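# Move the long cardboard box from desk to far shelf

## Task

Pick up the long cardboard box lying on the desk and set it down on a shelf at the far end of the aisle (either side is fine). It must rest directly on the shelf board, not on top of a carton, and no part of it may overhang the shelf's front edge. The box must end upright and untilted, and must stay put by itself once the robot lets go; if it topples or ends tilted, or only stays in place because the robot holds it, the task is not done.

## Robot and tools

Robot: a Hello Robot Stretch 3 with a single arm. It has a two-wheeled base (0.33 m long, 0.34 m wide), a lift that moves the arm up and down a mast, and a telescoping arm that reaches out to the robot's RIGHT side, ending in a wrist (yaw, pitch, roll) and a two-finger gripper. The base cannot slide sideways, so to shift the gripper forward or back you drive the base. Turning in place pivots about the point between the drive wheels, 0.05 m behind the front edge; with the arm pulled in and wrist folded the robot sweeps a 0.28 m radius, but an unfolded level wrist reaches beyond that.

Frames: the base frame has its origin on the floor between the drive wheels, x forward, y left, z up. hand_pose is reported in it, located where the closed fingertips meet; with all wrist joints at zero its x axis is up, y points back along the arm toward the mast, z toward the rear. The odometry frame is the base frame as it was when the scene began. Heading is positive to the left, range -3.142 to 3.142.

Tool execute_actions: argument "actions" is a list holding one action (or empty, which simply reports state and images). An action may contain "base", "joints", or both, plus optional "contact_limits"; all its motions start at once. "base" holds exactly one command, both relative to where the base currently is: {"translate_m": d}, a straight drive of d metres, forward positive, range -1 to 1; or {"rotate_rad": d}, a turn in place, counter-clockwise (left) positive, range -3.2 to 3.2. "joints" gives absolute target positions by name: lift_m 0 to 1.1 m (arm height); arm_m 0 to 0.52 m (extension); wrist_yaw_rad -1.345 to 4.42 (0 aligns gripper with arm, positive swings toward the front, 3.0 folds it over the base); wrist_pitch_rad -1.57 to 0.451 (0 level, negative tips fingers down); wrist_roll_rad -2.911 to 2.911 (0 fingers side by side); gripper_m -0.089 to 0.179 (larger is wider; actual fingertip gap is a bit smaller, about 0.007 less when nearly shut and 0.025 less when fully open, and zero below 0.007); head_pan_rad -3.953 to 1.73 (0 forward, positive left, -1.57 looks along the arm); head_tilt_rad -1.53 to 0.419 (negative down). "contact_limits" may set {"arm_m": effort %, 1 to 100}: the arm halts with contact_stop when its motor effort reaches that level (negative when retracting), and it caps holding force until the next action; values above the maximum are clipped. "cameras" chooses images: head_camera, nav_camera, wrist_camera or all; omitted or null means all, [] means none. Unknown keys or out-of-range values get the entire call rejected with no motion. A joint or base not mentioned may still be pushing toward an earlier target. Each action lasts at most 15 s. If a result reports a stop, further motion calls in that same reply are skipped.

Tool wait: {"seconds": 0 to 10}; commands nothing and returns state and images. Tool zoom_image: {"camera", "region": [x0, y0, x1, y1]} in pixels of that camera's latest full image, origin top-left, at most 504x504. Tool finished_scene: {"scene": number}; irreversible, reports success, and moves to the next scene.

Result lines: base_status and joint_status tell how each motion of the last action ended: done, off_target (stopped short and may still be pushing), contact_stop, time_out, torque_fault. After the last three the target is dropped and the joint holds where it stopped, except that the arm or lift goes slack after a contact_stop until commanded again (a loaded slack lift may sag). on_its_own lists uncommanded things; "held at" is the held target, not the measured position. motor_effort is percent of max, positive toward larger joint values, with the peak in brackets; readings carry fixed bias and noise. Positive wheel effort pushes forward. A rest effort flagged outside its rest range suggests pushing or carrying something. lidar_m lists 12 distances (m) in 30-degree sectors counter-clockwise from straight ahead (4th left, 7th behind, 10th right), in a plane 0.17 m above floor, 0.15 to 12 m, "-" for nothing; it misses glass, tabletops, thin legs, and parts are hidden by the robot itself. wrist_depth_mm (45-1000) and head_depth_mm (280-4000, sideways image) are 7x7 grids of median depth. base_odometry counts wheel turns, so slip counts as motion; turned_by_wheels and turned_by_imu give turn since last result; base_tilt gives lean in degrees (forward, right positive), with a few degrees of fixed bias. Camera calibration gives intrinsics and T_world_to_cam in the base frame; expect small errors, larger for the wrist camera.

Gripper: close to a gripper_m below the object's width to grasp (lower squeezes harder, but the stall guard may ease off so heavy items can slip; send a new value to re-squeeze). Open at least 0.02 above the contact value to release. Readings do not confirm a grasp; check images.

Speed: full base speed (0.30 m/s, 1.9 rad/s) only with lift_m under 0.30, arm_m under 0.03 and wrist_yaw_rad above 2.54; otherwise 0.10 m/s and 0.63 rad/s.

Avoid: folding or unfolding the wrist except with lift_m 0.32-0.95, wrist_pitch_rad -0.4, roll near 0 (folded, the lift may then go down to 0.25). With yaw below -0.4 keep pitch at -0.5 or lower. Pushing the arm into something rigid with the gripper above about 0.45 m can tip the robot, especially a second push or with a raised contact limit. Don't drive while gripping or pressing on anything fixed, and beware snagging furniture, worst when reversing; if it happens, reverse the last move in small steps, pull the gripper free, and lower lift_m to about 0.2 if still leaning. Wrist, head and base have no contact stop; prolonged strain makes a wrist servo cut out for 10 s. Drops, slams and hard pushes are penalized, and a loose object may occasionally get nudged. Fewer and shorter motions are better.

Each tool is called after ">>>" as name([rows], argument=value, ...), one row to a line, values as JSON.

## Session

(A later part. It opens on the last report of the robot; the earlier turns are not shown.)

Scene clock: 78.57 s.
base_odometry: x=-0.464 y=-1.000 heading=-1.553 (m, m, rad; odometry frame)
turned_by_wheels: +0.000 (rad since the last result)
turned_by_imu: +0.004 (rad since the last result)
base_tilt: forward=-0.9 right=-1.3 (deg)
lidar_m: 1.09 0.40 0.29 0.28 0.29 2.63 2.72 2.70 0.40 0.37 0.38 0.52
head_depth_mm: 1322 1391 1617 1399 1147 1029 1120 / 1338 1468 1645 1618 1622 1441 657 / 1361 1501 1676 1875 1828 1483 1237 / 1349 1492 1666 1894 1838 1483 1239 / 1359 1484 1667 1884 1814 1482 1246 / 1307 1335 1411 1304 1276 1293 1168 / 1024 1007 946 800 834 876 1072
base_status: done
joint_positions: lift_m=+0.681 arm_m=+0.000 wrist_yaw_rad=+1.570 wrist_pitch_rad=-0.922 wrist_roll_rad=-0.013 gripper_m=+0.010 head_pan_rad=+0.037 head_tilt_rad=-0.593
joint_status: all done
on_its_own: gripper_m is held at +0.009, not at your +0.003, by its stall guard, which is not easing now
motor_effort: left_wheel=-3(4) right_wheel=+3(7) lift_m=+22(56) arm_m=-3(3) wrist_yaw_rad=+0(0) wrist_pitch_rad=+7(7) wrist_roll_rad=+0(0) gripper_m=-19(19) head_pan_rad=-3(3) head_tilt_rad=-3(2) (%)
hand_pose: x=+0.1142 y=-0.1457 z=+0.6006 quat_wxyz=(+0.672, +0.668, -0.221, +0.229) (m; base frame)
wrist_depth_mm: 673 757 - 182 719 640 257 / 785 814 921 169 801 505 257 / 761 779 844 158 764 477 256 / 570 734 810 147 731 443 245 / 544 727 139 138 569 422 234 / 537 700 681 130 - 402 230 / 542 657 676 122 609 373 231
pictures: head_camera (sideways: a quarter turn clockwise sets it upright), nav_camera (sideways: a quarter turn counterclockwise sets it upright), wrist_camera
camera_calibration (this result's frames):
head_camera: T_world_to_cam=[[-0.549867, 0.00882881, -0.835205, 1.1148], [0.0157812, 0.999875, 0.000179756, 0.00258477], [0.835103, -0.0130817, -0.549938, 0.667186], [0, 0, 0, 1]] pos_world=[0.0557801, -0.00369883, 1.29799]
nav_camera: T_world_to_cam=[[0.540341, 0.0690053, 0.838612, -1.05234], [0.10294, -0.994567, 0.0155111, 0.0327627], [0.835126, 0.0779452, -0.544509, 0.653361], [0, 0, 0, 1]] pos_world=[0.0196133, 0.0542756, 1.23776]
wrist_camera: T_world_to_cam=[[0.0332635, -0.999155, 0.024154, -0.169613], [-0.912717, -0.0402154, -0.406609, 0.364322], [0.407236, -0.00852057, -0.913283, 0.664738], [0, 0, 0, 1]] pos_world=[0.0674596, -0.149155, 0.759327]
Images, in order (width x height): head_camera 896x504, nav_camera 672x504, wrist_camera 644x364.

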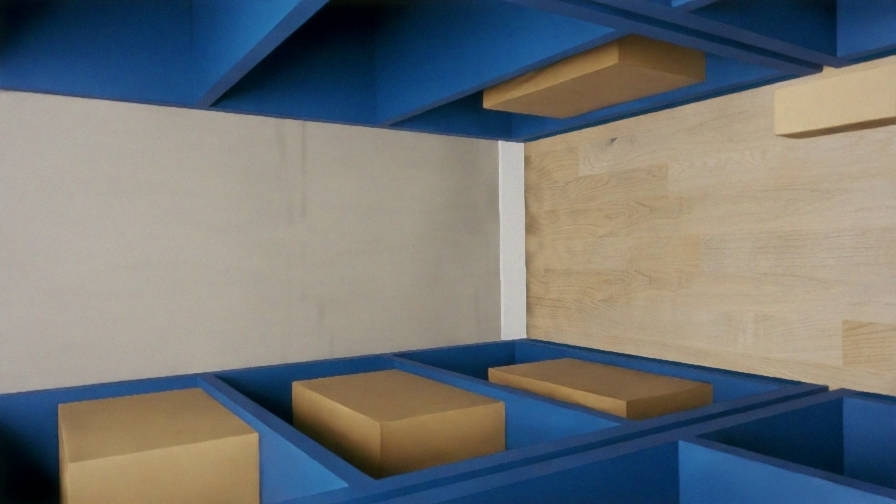

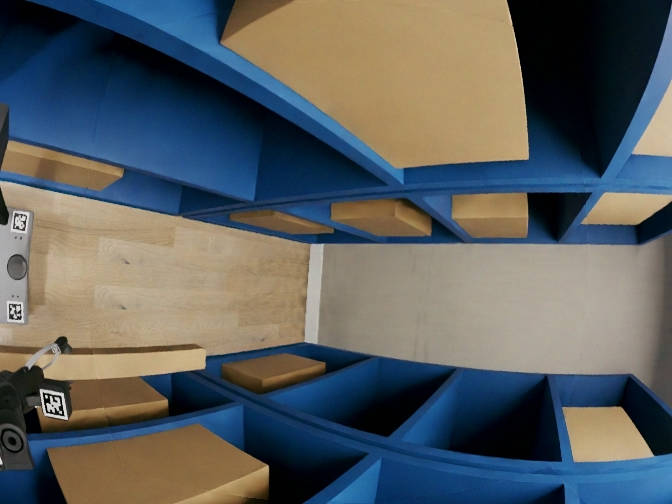

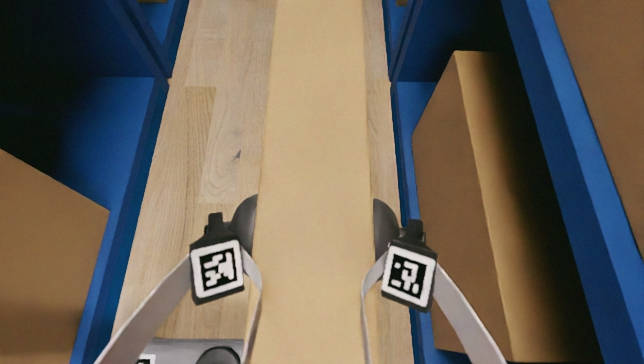

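>>> execute_actions([
  {"base": {"translate_m": 1.0}, "joints": {"head_pan_rad": -1.2, "head_tilt_rad": -1.0, "arm_m": 0.05}},
])

Scene clock: 92.60 s.
base_odometry: x=-0.446 y=-2.000 heading=-1.553 (m, m, rad; odometry frame)
turned_by_wheels: +0.000 (rad since the last result)
turned_by_imu: +0.004 (rad since the last result)
base_tilt: forward=-0.9 right=-1.2 (deg)
lidar_m: 0.64 0.40 0.29 0.28 0.29 0.37 1.12 0.49 0.43 0.37 0.38 0.66
head_depth_mm: 601 485 416 911 811 - - / 599 484 425 909 826 612 1101 / 596 482 435 905 828 618 1128 / 594 482 447 903 823 1163 1133 / 594 481 988 905 996 1165 1102 / 592 480 1006 905 1012 1178 1094 / 592 479 996 900 1142 1213 1095
base_status: done
joint_positions: lift_m=+0.681 arm_m=+0.050 wrist_yaw_rad=+1.570 wrist_pitch_rad=-0.922 wrist_roll_rad=-0.013 gripper_m=+0.010 head_pan_rad=-1.193 head_tilt_rad=-0.988
joint_status: all done
on_its_own: gripper_m is held at +0.009, not at your +0.003, by its stall guard, which is not easing now
motor_effort: left_wheel=-3(5) right_wheel=+3(6) lift_m=+21(21) arm_m=+4(5) wrist_yaw_rad=+0(0) wrist_pitch_rad=+7(7) wrist_roll_rad=+0(0) gripper_m=-19(19) head_pan_rad=-3(37) head_tilt_rad=-5(23) (%)
hand_pose: x=+0.1142 y=-0.1949 z=+0.6006 quat_wxyz=(+0.672, +0.668, -0.221, +0.229) (m; base frame)
wrist_depth_mm: 634 661 678 183 617 307 307 / 738 761 805 169 753 288 283 / 742 822 859 156 775 268 262 / 590 793 793 146 598 268 242 / 584 725 140 138 461 408 228 / 592 716 669 130 - 387 215 / 573 678 674 122 502 364 202
pictures: head_camera (sideways: a quarter turn clockwise sets it upright), nav_camera (sideways: a quarter turn counterclockwise sets it upright), wrist_camera
camera_calibration (this result's frames):
head_camera: T_world_to_cam=[[-0.278284, 0.780626, -0.559626, 0.754003], [0.946234, 0.322852, -0.0201838, 0.0234148], [0.164921, -0.535154, -0.828499, 1.03357], [0, 0, 0, 1]] pos_world=[0.0172141, -0.0430336, 1.27875]
nav_camera: T_world_to_cam=[[0.349137, -0.747339, 0.565321, -0.695018], [-0.902719, -0.430089, -0.011055, 0.0734845], [0.2514, -0.506466, -0.824797, 1.02147], [0, 0, 0, 1]] pos_world=[0.0521947, 0.0295309, 1.23623]
wrist_camera: T_world_to_cam=[[0.0332637, -0.999155, 0.024154, -0.218776], [-0.912717, -0.0402155, -0.406609, 0.362344], [0.407236, -0.00852045, -0.913283, 0.664319], [0, 0, 0, 1]] pos_world=[0.0674596, -0.198359, 0.759327]
Images, in order (width x height): head_camera 896x504, nav_camera 672x504, wrist_camera 644x364.

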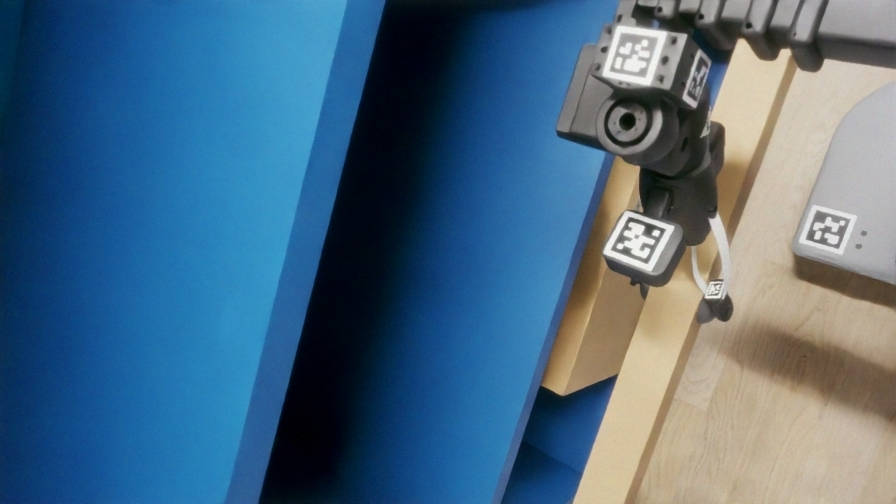

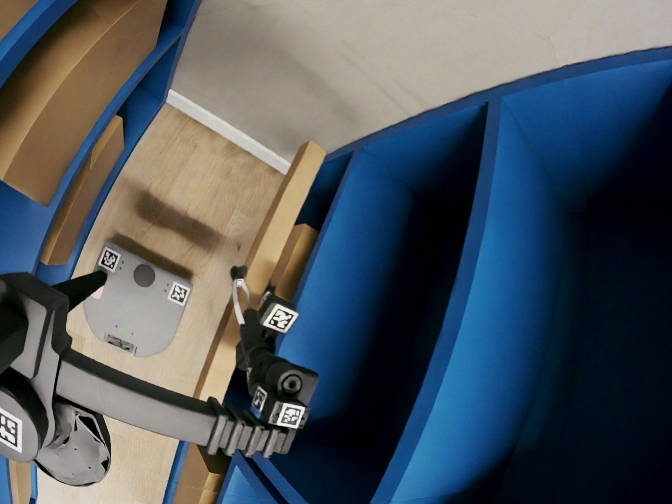

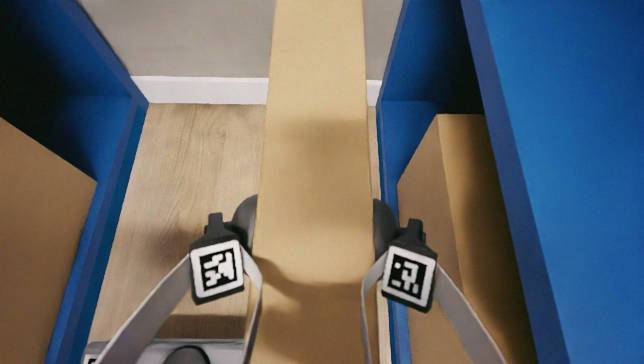

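>>> zoom_image(camera="nav_camera", region=[150, 380, 330, 504])

>>> zoom_image(camera="nav_camera", region=[260, 110, 420, 230])

Region (150, 380, 330, 504) of nav_camera's 672x504 image, scaled by 2.800, with more detail than that image has; it fills the top 347 rows of this view, and the rest is white.

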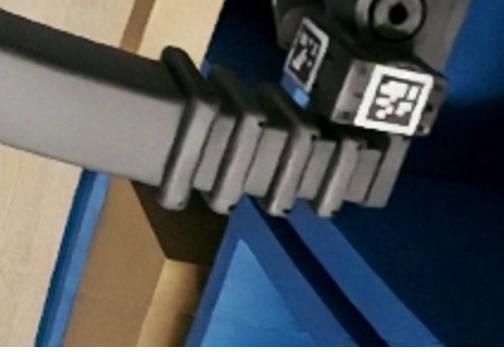

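Region (260, 110, 420, 230) of nav_camera's 672x504 image, scaled by 3.150, with more detail than that image has; it fills the top 378 rows of this view, and the rest is white.

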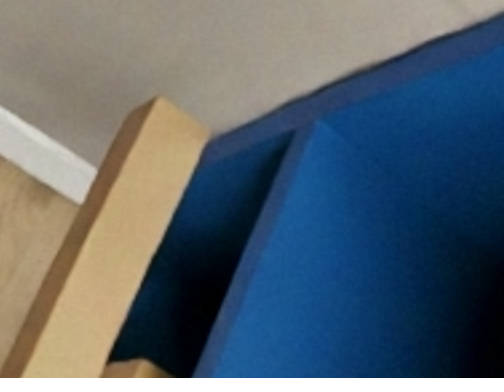

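>>> execute_actions([
  {"base": {"translate_m": 0.045}, "joints": {"arm_m": 0.38, "head_pan_rad": -1.5, "head_tilt_rad": -0.8}, "contact_limits": {"arm_m": 22}},
])

Scene clock: 100.00 s.
base_odometry: x=-0.446 y=-2.045 heading=-1.553 (m, m, rad; odometry frame)
turned_by_wheels: +0.000 (rad since the last result)
turned_by_imu: +0.001 (rad since the last result)
base_tilt: forward=-0.9 right=-1.2 (deg)
lidar_m: 0.59 0.40 0.29 0.28 0.29 0.40 1.12 0.51 0.38 0.37 0.38 0.61
head_depth_mm: 666 697 524 444 867 795 - / 670 699 523 440 829 795 1102 / 669 700 524 444 831 797 1080 / 674 700 524 445 831 792 1069 / 678 701 524 446 831 796 1074 / 678 698 523 448 829 798 1083 / 679 700 522 457 834 796 1105
base_status: done
joint_positions: lift_m=+0.681 arm_m=+0.380 wrist_yaw_rad=+1.570 wrist_pitch_rad=-0.922 wrist_roll_rad=-0.013 gripper_m=+0.010 head_pan_rad=-1.493 head_tilt_rad=-0.804
joint_status: all done
on_its_own: gripper_m is held at +0.009, not at your +0.003, by its stall guard, which is not easing now
motor_effort: left_wheel=-4(6) right_wheel=+3(6) lift_m=+21(22) arm_m=+5(5) wrist_yaw_rad=+0(0) wrist_pitch_rad=+7(7) wrist_roll_rad=+0(0) gripper_m=-19(19) head_pan_rad=-4(24) head_tilt_rad=+1(14) (%)
contact_limits: arm_m 22 (drawing in: default 20, maximum 33; extending or still: default 28, maximum 46)
hand_pose: x=+0.1142 y=-0.5249 z=+0.6006 quat_wxyz=(+0.672, +0.668, -0.221, +0.229) (m; base frame)
wrist_depth_mm: 621 301 297 182 303 301 300 / 754 272 273 169 278 278 282 / 829 252 256 157 258 257 261 / 761 238 237 146 241 241 243 / 227 222 140 138 227 227 228 / 210 210 205 129 - 213 214 / 197 199 197 122 199 202 201
pictures: head_camera (sideways: a quarter turn clockwise sets it upright), nav_camera (sideways: a quarter turn counterclockwise sets it upright), wrist_camera
camera_calibration (this result's frames):
head_camera: T_world_to_cam=[[-0.0260888, 0.711969, -0.701726, 0.937615], [0.999605, 0.0258881, -0.0108974, 0.0110031], [0.0104078, -0.701734, -0.712363, 0.883503], [0, 0, 0, 1]] pos_world=[0.00426714, -0.0478537, 1.28744]
nav_camera: T_world_to_cam=[[0.10354, -0.700153, 0.706445, -0.8774], [-0.989439, -0.144946, 0.00136134, 0.05785], [0.101443, -0.699125, -0.707767, 0.870208], [0, 0, 0, 1]] pos_world=[0.059808, 0.00245443, 1.23566]
wrist_camera: T_world_to_cam=[[0.0332638, -0.999155, 0.0241542, -0.548495], [-0.912717, -0.0402157, -0.406609, 0.349072], [0.407236, -0.00852056, -0.913283, 0.661507], [0, 0, 0, 1]] pos_world=[0.0674596, -0.528357, 0.759327]
Images, in order (width x height): head_camera 896x504, nav_camera 672x504, wrist_camera 644x364.

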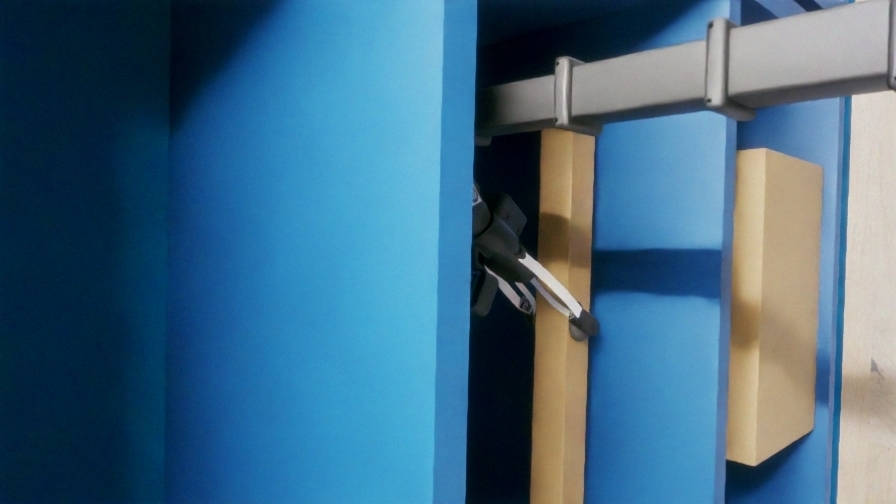

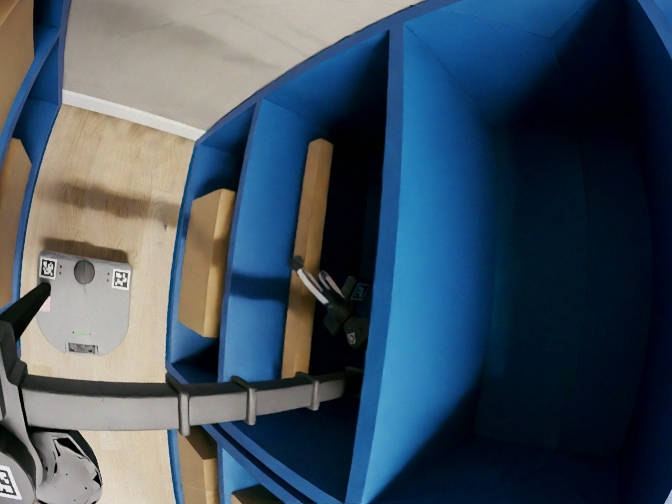

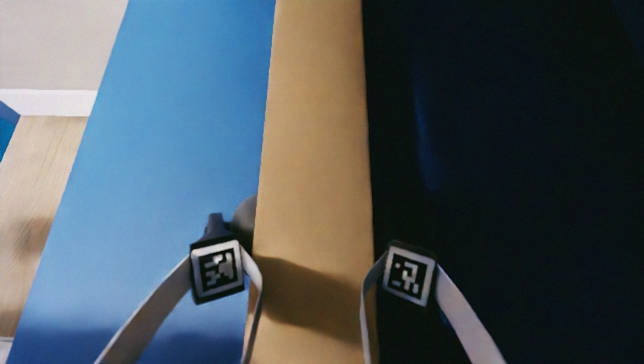

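>>> execute_actions([
  {"joints": {"lift_m": 0.649}},
], cameras=["wrist_camera"])

Scene clock: 102.57 s.
base_odometry: x=-0.446 y=-2.045 heading=-1.553 (m, m, rad; odometry frame)
turned_by_wheels: +0.000 (rad since the last result)
turned_by_imu: +0.000 (rad since the last result)
base_tilt: forward=-0.9 right=-1.2 (deg)
lidar_m: 0.59 0.39 0.29 0.28 0.29 0.40 1.12 0.50 0.38 0.37 0.38 0.61
head_depth_mm: 668 701 523 444 866 788 983 / 669 698 525 440 - 787 1098 / 673 697 524 444 842 796 1082 / 674 699 525 444 833 799 1076 / 676 698 524 445 844 793 1075 / 678 701 523 449 847 795 1079 / 680 697 523 459 845 793 1101
base_status: not commanded
joint_positions: lift_m=+0.650 arm_m=+0.380 wrist_yaw_rad=+1.570 wrist_pitch_rad=-0.922 wrist_roll_rad=-0.013 gripper_m=+0.010 head_pan_rad=-1.493 head_tilt_rad=-0.804
joint_status: all done
on_its_own: gripper_m is held at +0.009, not at your +0.003, by its stall guard, which is not easing now
motor_effort: left_wheel=-4(3) right_wheel=+3(3) lift_m=+21(22) arm_m=+5(5) wrist_yaw_rad=+0(0) wrist_pitch_rad=+7(7) wrist_roll_rad=+0(0) gripper_m=-19(20) head_pan_rad=-3(3) head_tilt_rad=+2(2) (%)
hand_pose: x=+0.1142 y=-0.5249 z=+0.5696 quat_wxyz=(+0.672, +0.668, -0.221, +0.229) (m; base frame)
wrist_depth_mm: 626 255 256 183 257 262 262 / 731 235 238 170 240 240 243 / 224 218 218 157 221 222 224 / 203 204 206 147 207 206 209 / 191 192 140 137 196 196 197 / 181 181 177 130 - 184 184 / 170 172 171 123 171 173 176
pictures: wrist_camera
camera_calibration (this result's frames):
wrist_camera: T_world_to_cam=[[0.0332637, -0.999155, 0.024154, -0.547747], [-0.912717, -0.0402156, -0.406609, 0.336469], [0.407236, -0.00852047, -0.913283, 0.633199], [0, 0, 0, 1]] pos_world=[0.0674596, -0.528357, 0.728331]
Images, in order (width x height): wrist_camera 644x364.

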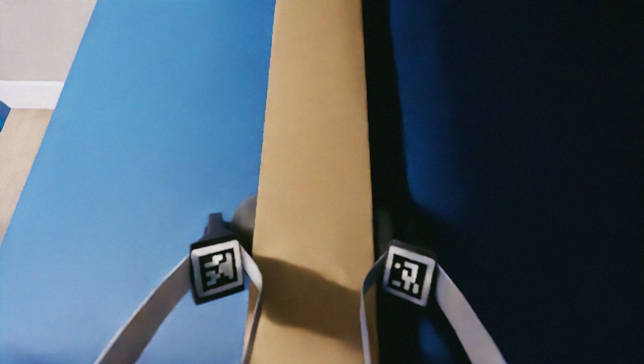

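>>> execute_actions([
  {"joints": {"lift_m": 0.644}},
], cameras=[])

>>> execute_actions([
  {"joints": {"gripper_m": 0.11}},
], cameras=["wrist_camera", "head_camera"])

Scene clock: 103.93 s.
base_odometry: x=-0.446 y=-2.045 heading=-1.553 (m, m, rad; odometry frame)
turned_by_wheels: +0.000 (rad since the last result)
turned_by_imu: +0.000 (rad since the last result)
base_tilt: forward=-0.9 right=-1.2 (deg)
lidar_m: 0.59 0.40 0.29 0.28 0.29 0.40 1.12 0.50 0.38 0.37 0.38 0.61
head_depth_mm: 666 700 524 444 866 793 985 / 666 701 523 440 - 785 1097 / 669 699 524 444 850 795 1081 / 672 698 525 444 835 799 1073 / 674 700 523 445 851 793 1072 / 677 698 522 448 850 794 1086 / 679 695 523 457 848 796 1105
base_status: not commanded
joint_positions: lift_m=+0.645 arm_m=+0.380 wrist_yaw_rad=+1.570 wrist_pitch_rad=-0.922 wrist_roll_rad=-0.013 gripper_m=+0.010 head_pan_rad=-1.493 head_tilt_rad=-0.804
joint_status: all done
on_its_own: gripper_m is held at +0.009, not at your +0.003, by its stall guard, which is not easing now
motor_effort: left_wheel=-3(3) right_wheel=+3(3) lift_m=+20(20) arm_m=+4(4) wrist_yaw_rad=+0(0) wrist_pitch_rad=+7(7) wrist_roll_rad=+0(0) gripper_m=-19(18) head_pan_rad=-2(3) head_tilt_rad=+1(1) (%)
hand_pose: x=+0.1142 y=-0.5249 z=+0.5646 quat_wxyz=(+0.672, +0.668, -0.221, +0.229) (m; base frame)
wrist_depth_mm: 603 248 251 184 252 254 252 / 682 230 231 169 231 232 236 / 216 213 214 158 217 217 218 / 200 199 199 147 202 203 203 / 187 187 140 138 191 188 192 / 175 176 172 130 - 179 180 / 166 167 165 123 166 168 169
pictures: none
No camera images: the call's "cameras" was empty. Leave "cameras" out to get every camera's image.

Scene clock: 105.43 s.
base_odometry: x=-0.446 y=-2.045 heading=-1.553 (m, m, rad; odometry frame)
turned_by_wheels: +0.000 (rad since the last result)
turned_by_imu: +0.000 (rad since the last result)
base_tilt: forward=-0.8 right=-1.2 (deg)
lidar_m: 0.59 0.40 0.29 0.28 0.29 0.40 1.12 0.50 0.38 0.37 0.38 0.61
head_depth_mm: 668 700 524 445 872 797 985 / 670 700 523 440 - 784 1104 / 669 698 522 444 853 792 1085 / 672 701 525 443 838 794 1069 / 675 701 524 444 848 794 1078 / 679 701 524 449 848 792 1084 / 677 699 523 457 852 798 1095
base_status: not commanded
joint_positions: lift_m=+0.645 arm_m=+0.380 wrist_yaw_rad=+1.570 wrist_pitch_rad=-0.917 wrist_roll_rad=-0.013 gripper_m=+0.110 head_pan_rad=-1.493 head_tilt_rad=-0.804
joint_status: all done
motor_effort: left_wheel=-3(3) right_wheel=+4(4) lift_m=+21(20) arm_m=+4(4) wrist_yaw_rad=+0(0) wrist_pitch_rad=+4(7) wrist_roll_rad=+0(0) gripper_m=+0(82) head_pan_rad=-3(3) head_tilt_rad=+1(1) (%)
hand_pose: x=+0.1154 y=-0.5249 z=+0.5653 quat_wxyz=(+0.672, +0.668, -0.223, +0.231) (m; base frame)
wrist_depth_mm: 604 251 253 186 253 255 258 / 709 230 232 172 235 236 236 / 217 214 216 159 217 218 221 / 200 201 201 148 202 204 204 / 186 190 187 139 191 192 191 / 177 - 175 130 177 181 180 / - 167 165 123 169 169 170
pictures: head_camera (sideways: a quarter turn clockwise sets it upright), wrist_camera
camera_calibration (this result's frames):
head_camera: T_world_to_cam=[[-0.0260885, 0.711969, -0.701726, 0.937615], [0.999605, 0.0258878, -0.0108974, 0.0110031], [0.0104075, -0.701734, -0.712363, 0.883503], [0, 0, 0, 1]] pos_world=[0.00426712, -0.0478537, 1.28744]
wrist_camera: T_world_to_cam=[[0.0331332, -0.999154, 0.0243427, -0.547777], [-0.910478, -0.0402205, -0.411596, 0.3384], [0.412227, -0.008526, -0.911041, 0.627004], [0, 0, 0, 1]] pos_world=[0.0677868, -0.528358, 0.723845]
Images, in order (width x height): head_camera 896x504, wrist_camera 644x364.

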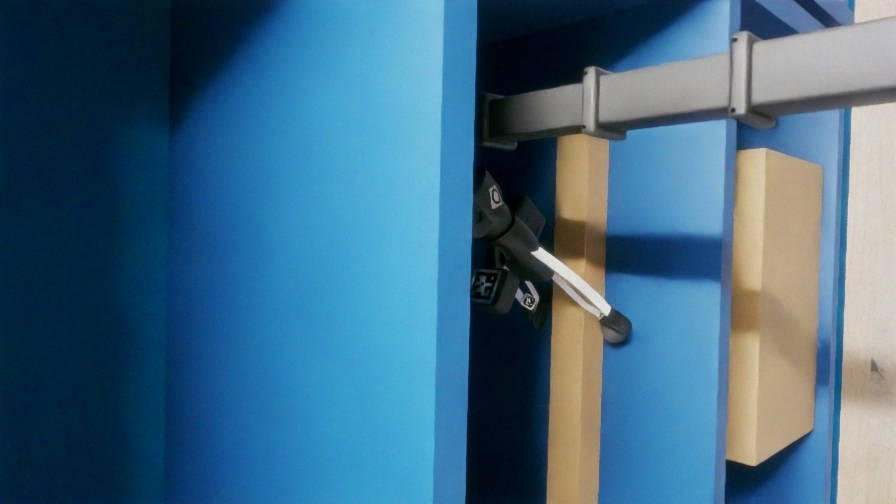

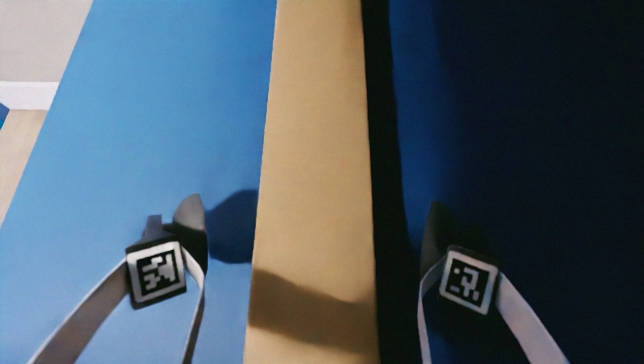

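>>> execute_actions([
  {"joints": {"lift_m": 0.695}},
], cameras=["wrist_camera"])

>>> finished_scene(scene=2)

Scene clock: 107.50 s.
base_odometry: x=-0.446 y=-2.045 heading=-1.553 (m, m, rad; odometry frame)
turned_by_wheels: +0.000 (rad since the last result)
turned_by_imu: +0.000 (rad since the last result)
base_tilt: forward=-0.8 right=-1.2 (deg)
lidar_m: 0.59 0.40 0.29 0.28 0.29 0.40 1.12 0.50 0.38 0.37 0.38 0.61
head_depth_mm: 670 701 524 444 869 793 - / 669 699 524 441 838 795 1100 / 671 701 524 445 851 796 1087 / 674 698 523 443 849 793 1074 / 677 702 524 445 851 796 1078 / 677 699 524 448 853 796 1078 / 680 699 524 458 848 793 1110
base_status: not commanded
joint_positions: lift_m=+0.694 arm_m=+0.380 wrist_yaw_rad=+1.570 wrist_pitch_rad=-0.917 wrist_roll_rad=-0.013 gripper_m=+0.110 head_pan_rad=-1.493 head_tilt_rad=-0.804
joint_status: all done
motor_effort: left_wheel=-3(3) right_wheel=+4(4) lift_m=+62(66) arm_m=+5(4) wrist_yaw_rad=+0(1) wrist_pitch_rad=+4(4) wrist_roll_rad=+0(0) gripper_m=+0(1) head_pan_rad=-3(3) head_tilt_rad=+1(1) (%)
hand_pose: x=+0.1153 y=-0.5249 z=+0.6149 quat_wxyz=(+0.672, +0.668, -0.223, +0.231) (m; base frame)
wrist_depth_mm: 615 333 319 257 320 322 318 / 755 299 293 236 299 299 301 / 862 272 273 216 275 277 278 / 798 253 255 202 254 255 259 / 740 241 238 188 240 242 242 / 228 - 223 178 226 230 228 / 216 211 211 167 213 213 214
pictures: wrist_camera
camera_calibration (this result's frames):
wrist_camera: T_world_to_cam=[[0.0331463, -0.999154, 0.0243234, -0.548971], [-0.910709, -0.0402196, -0.411086, 0.358415], [0.411716, -0.00852556, -0.911272, 0.672442], [0, 0, 0, 1]] pos_world=[0.0677534, -0.528359, 0.77347]
Images, in order (width x height): wrist_camera 644x364.

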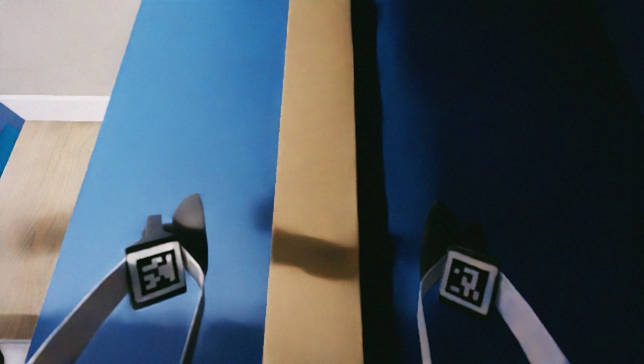

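The scene is finished: the task was done.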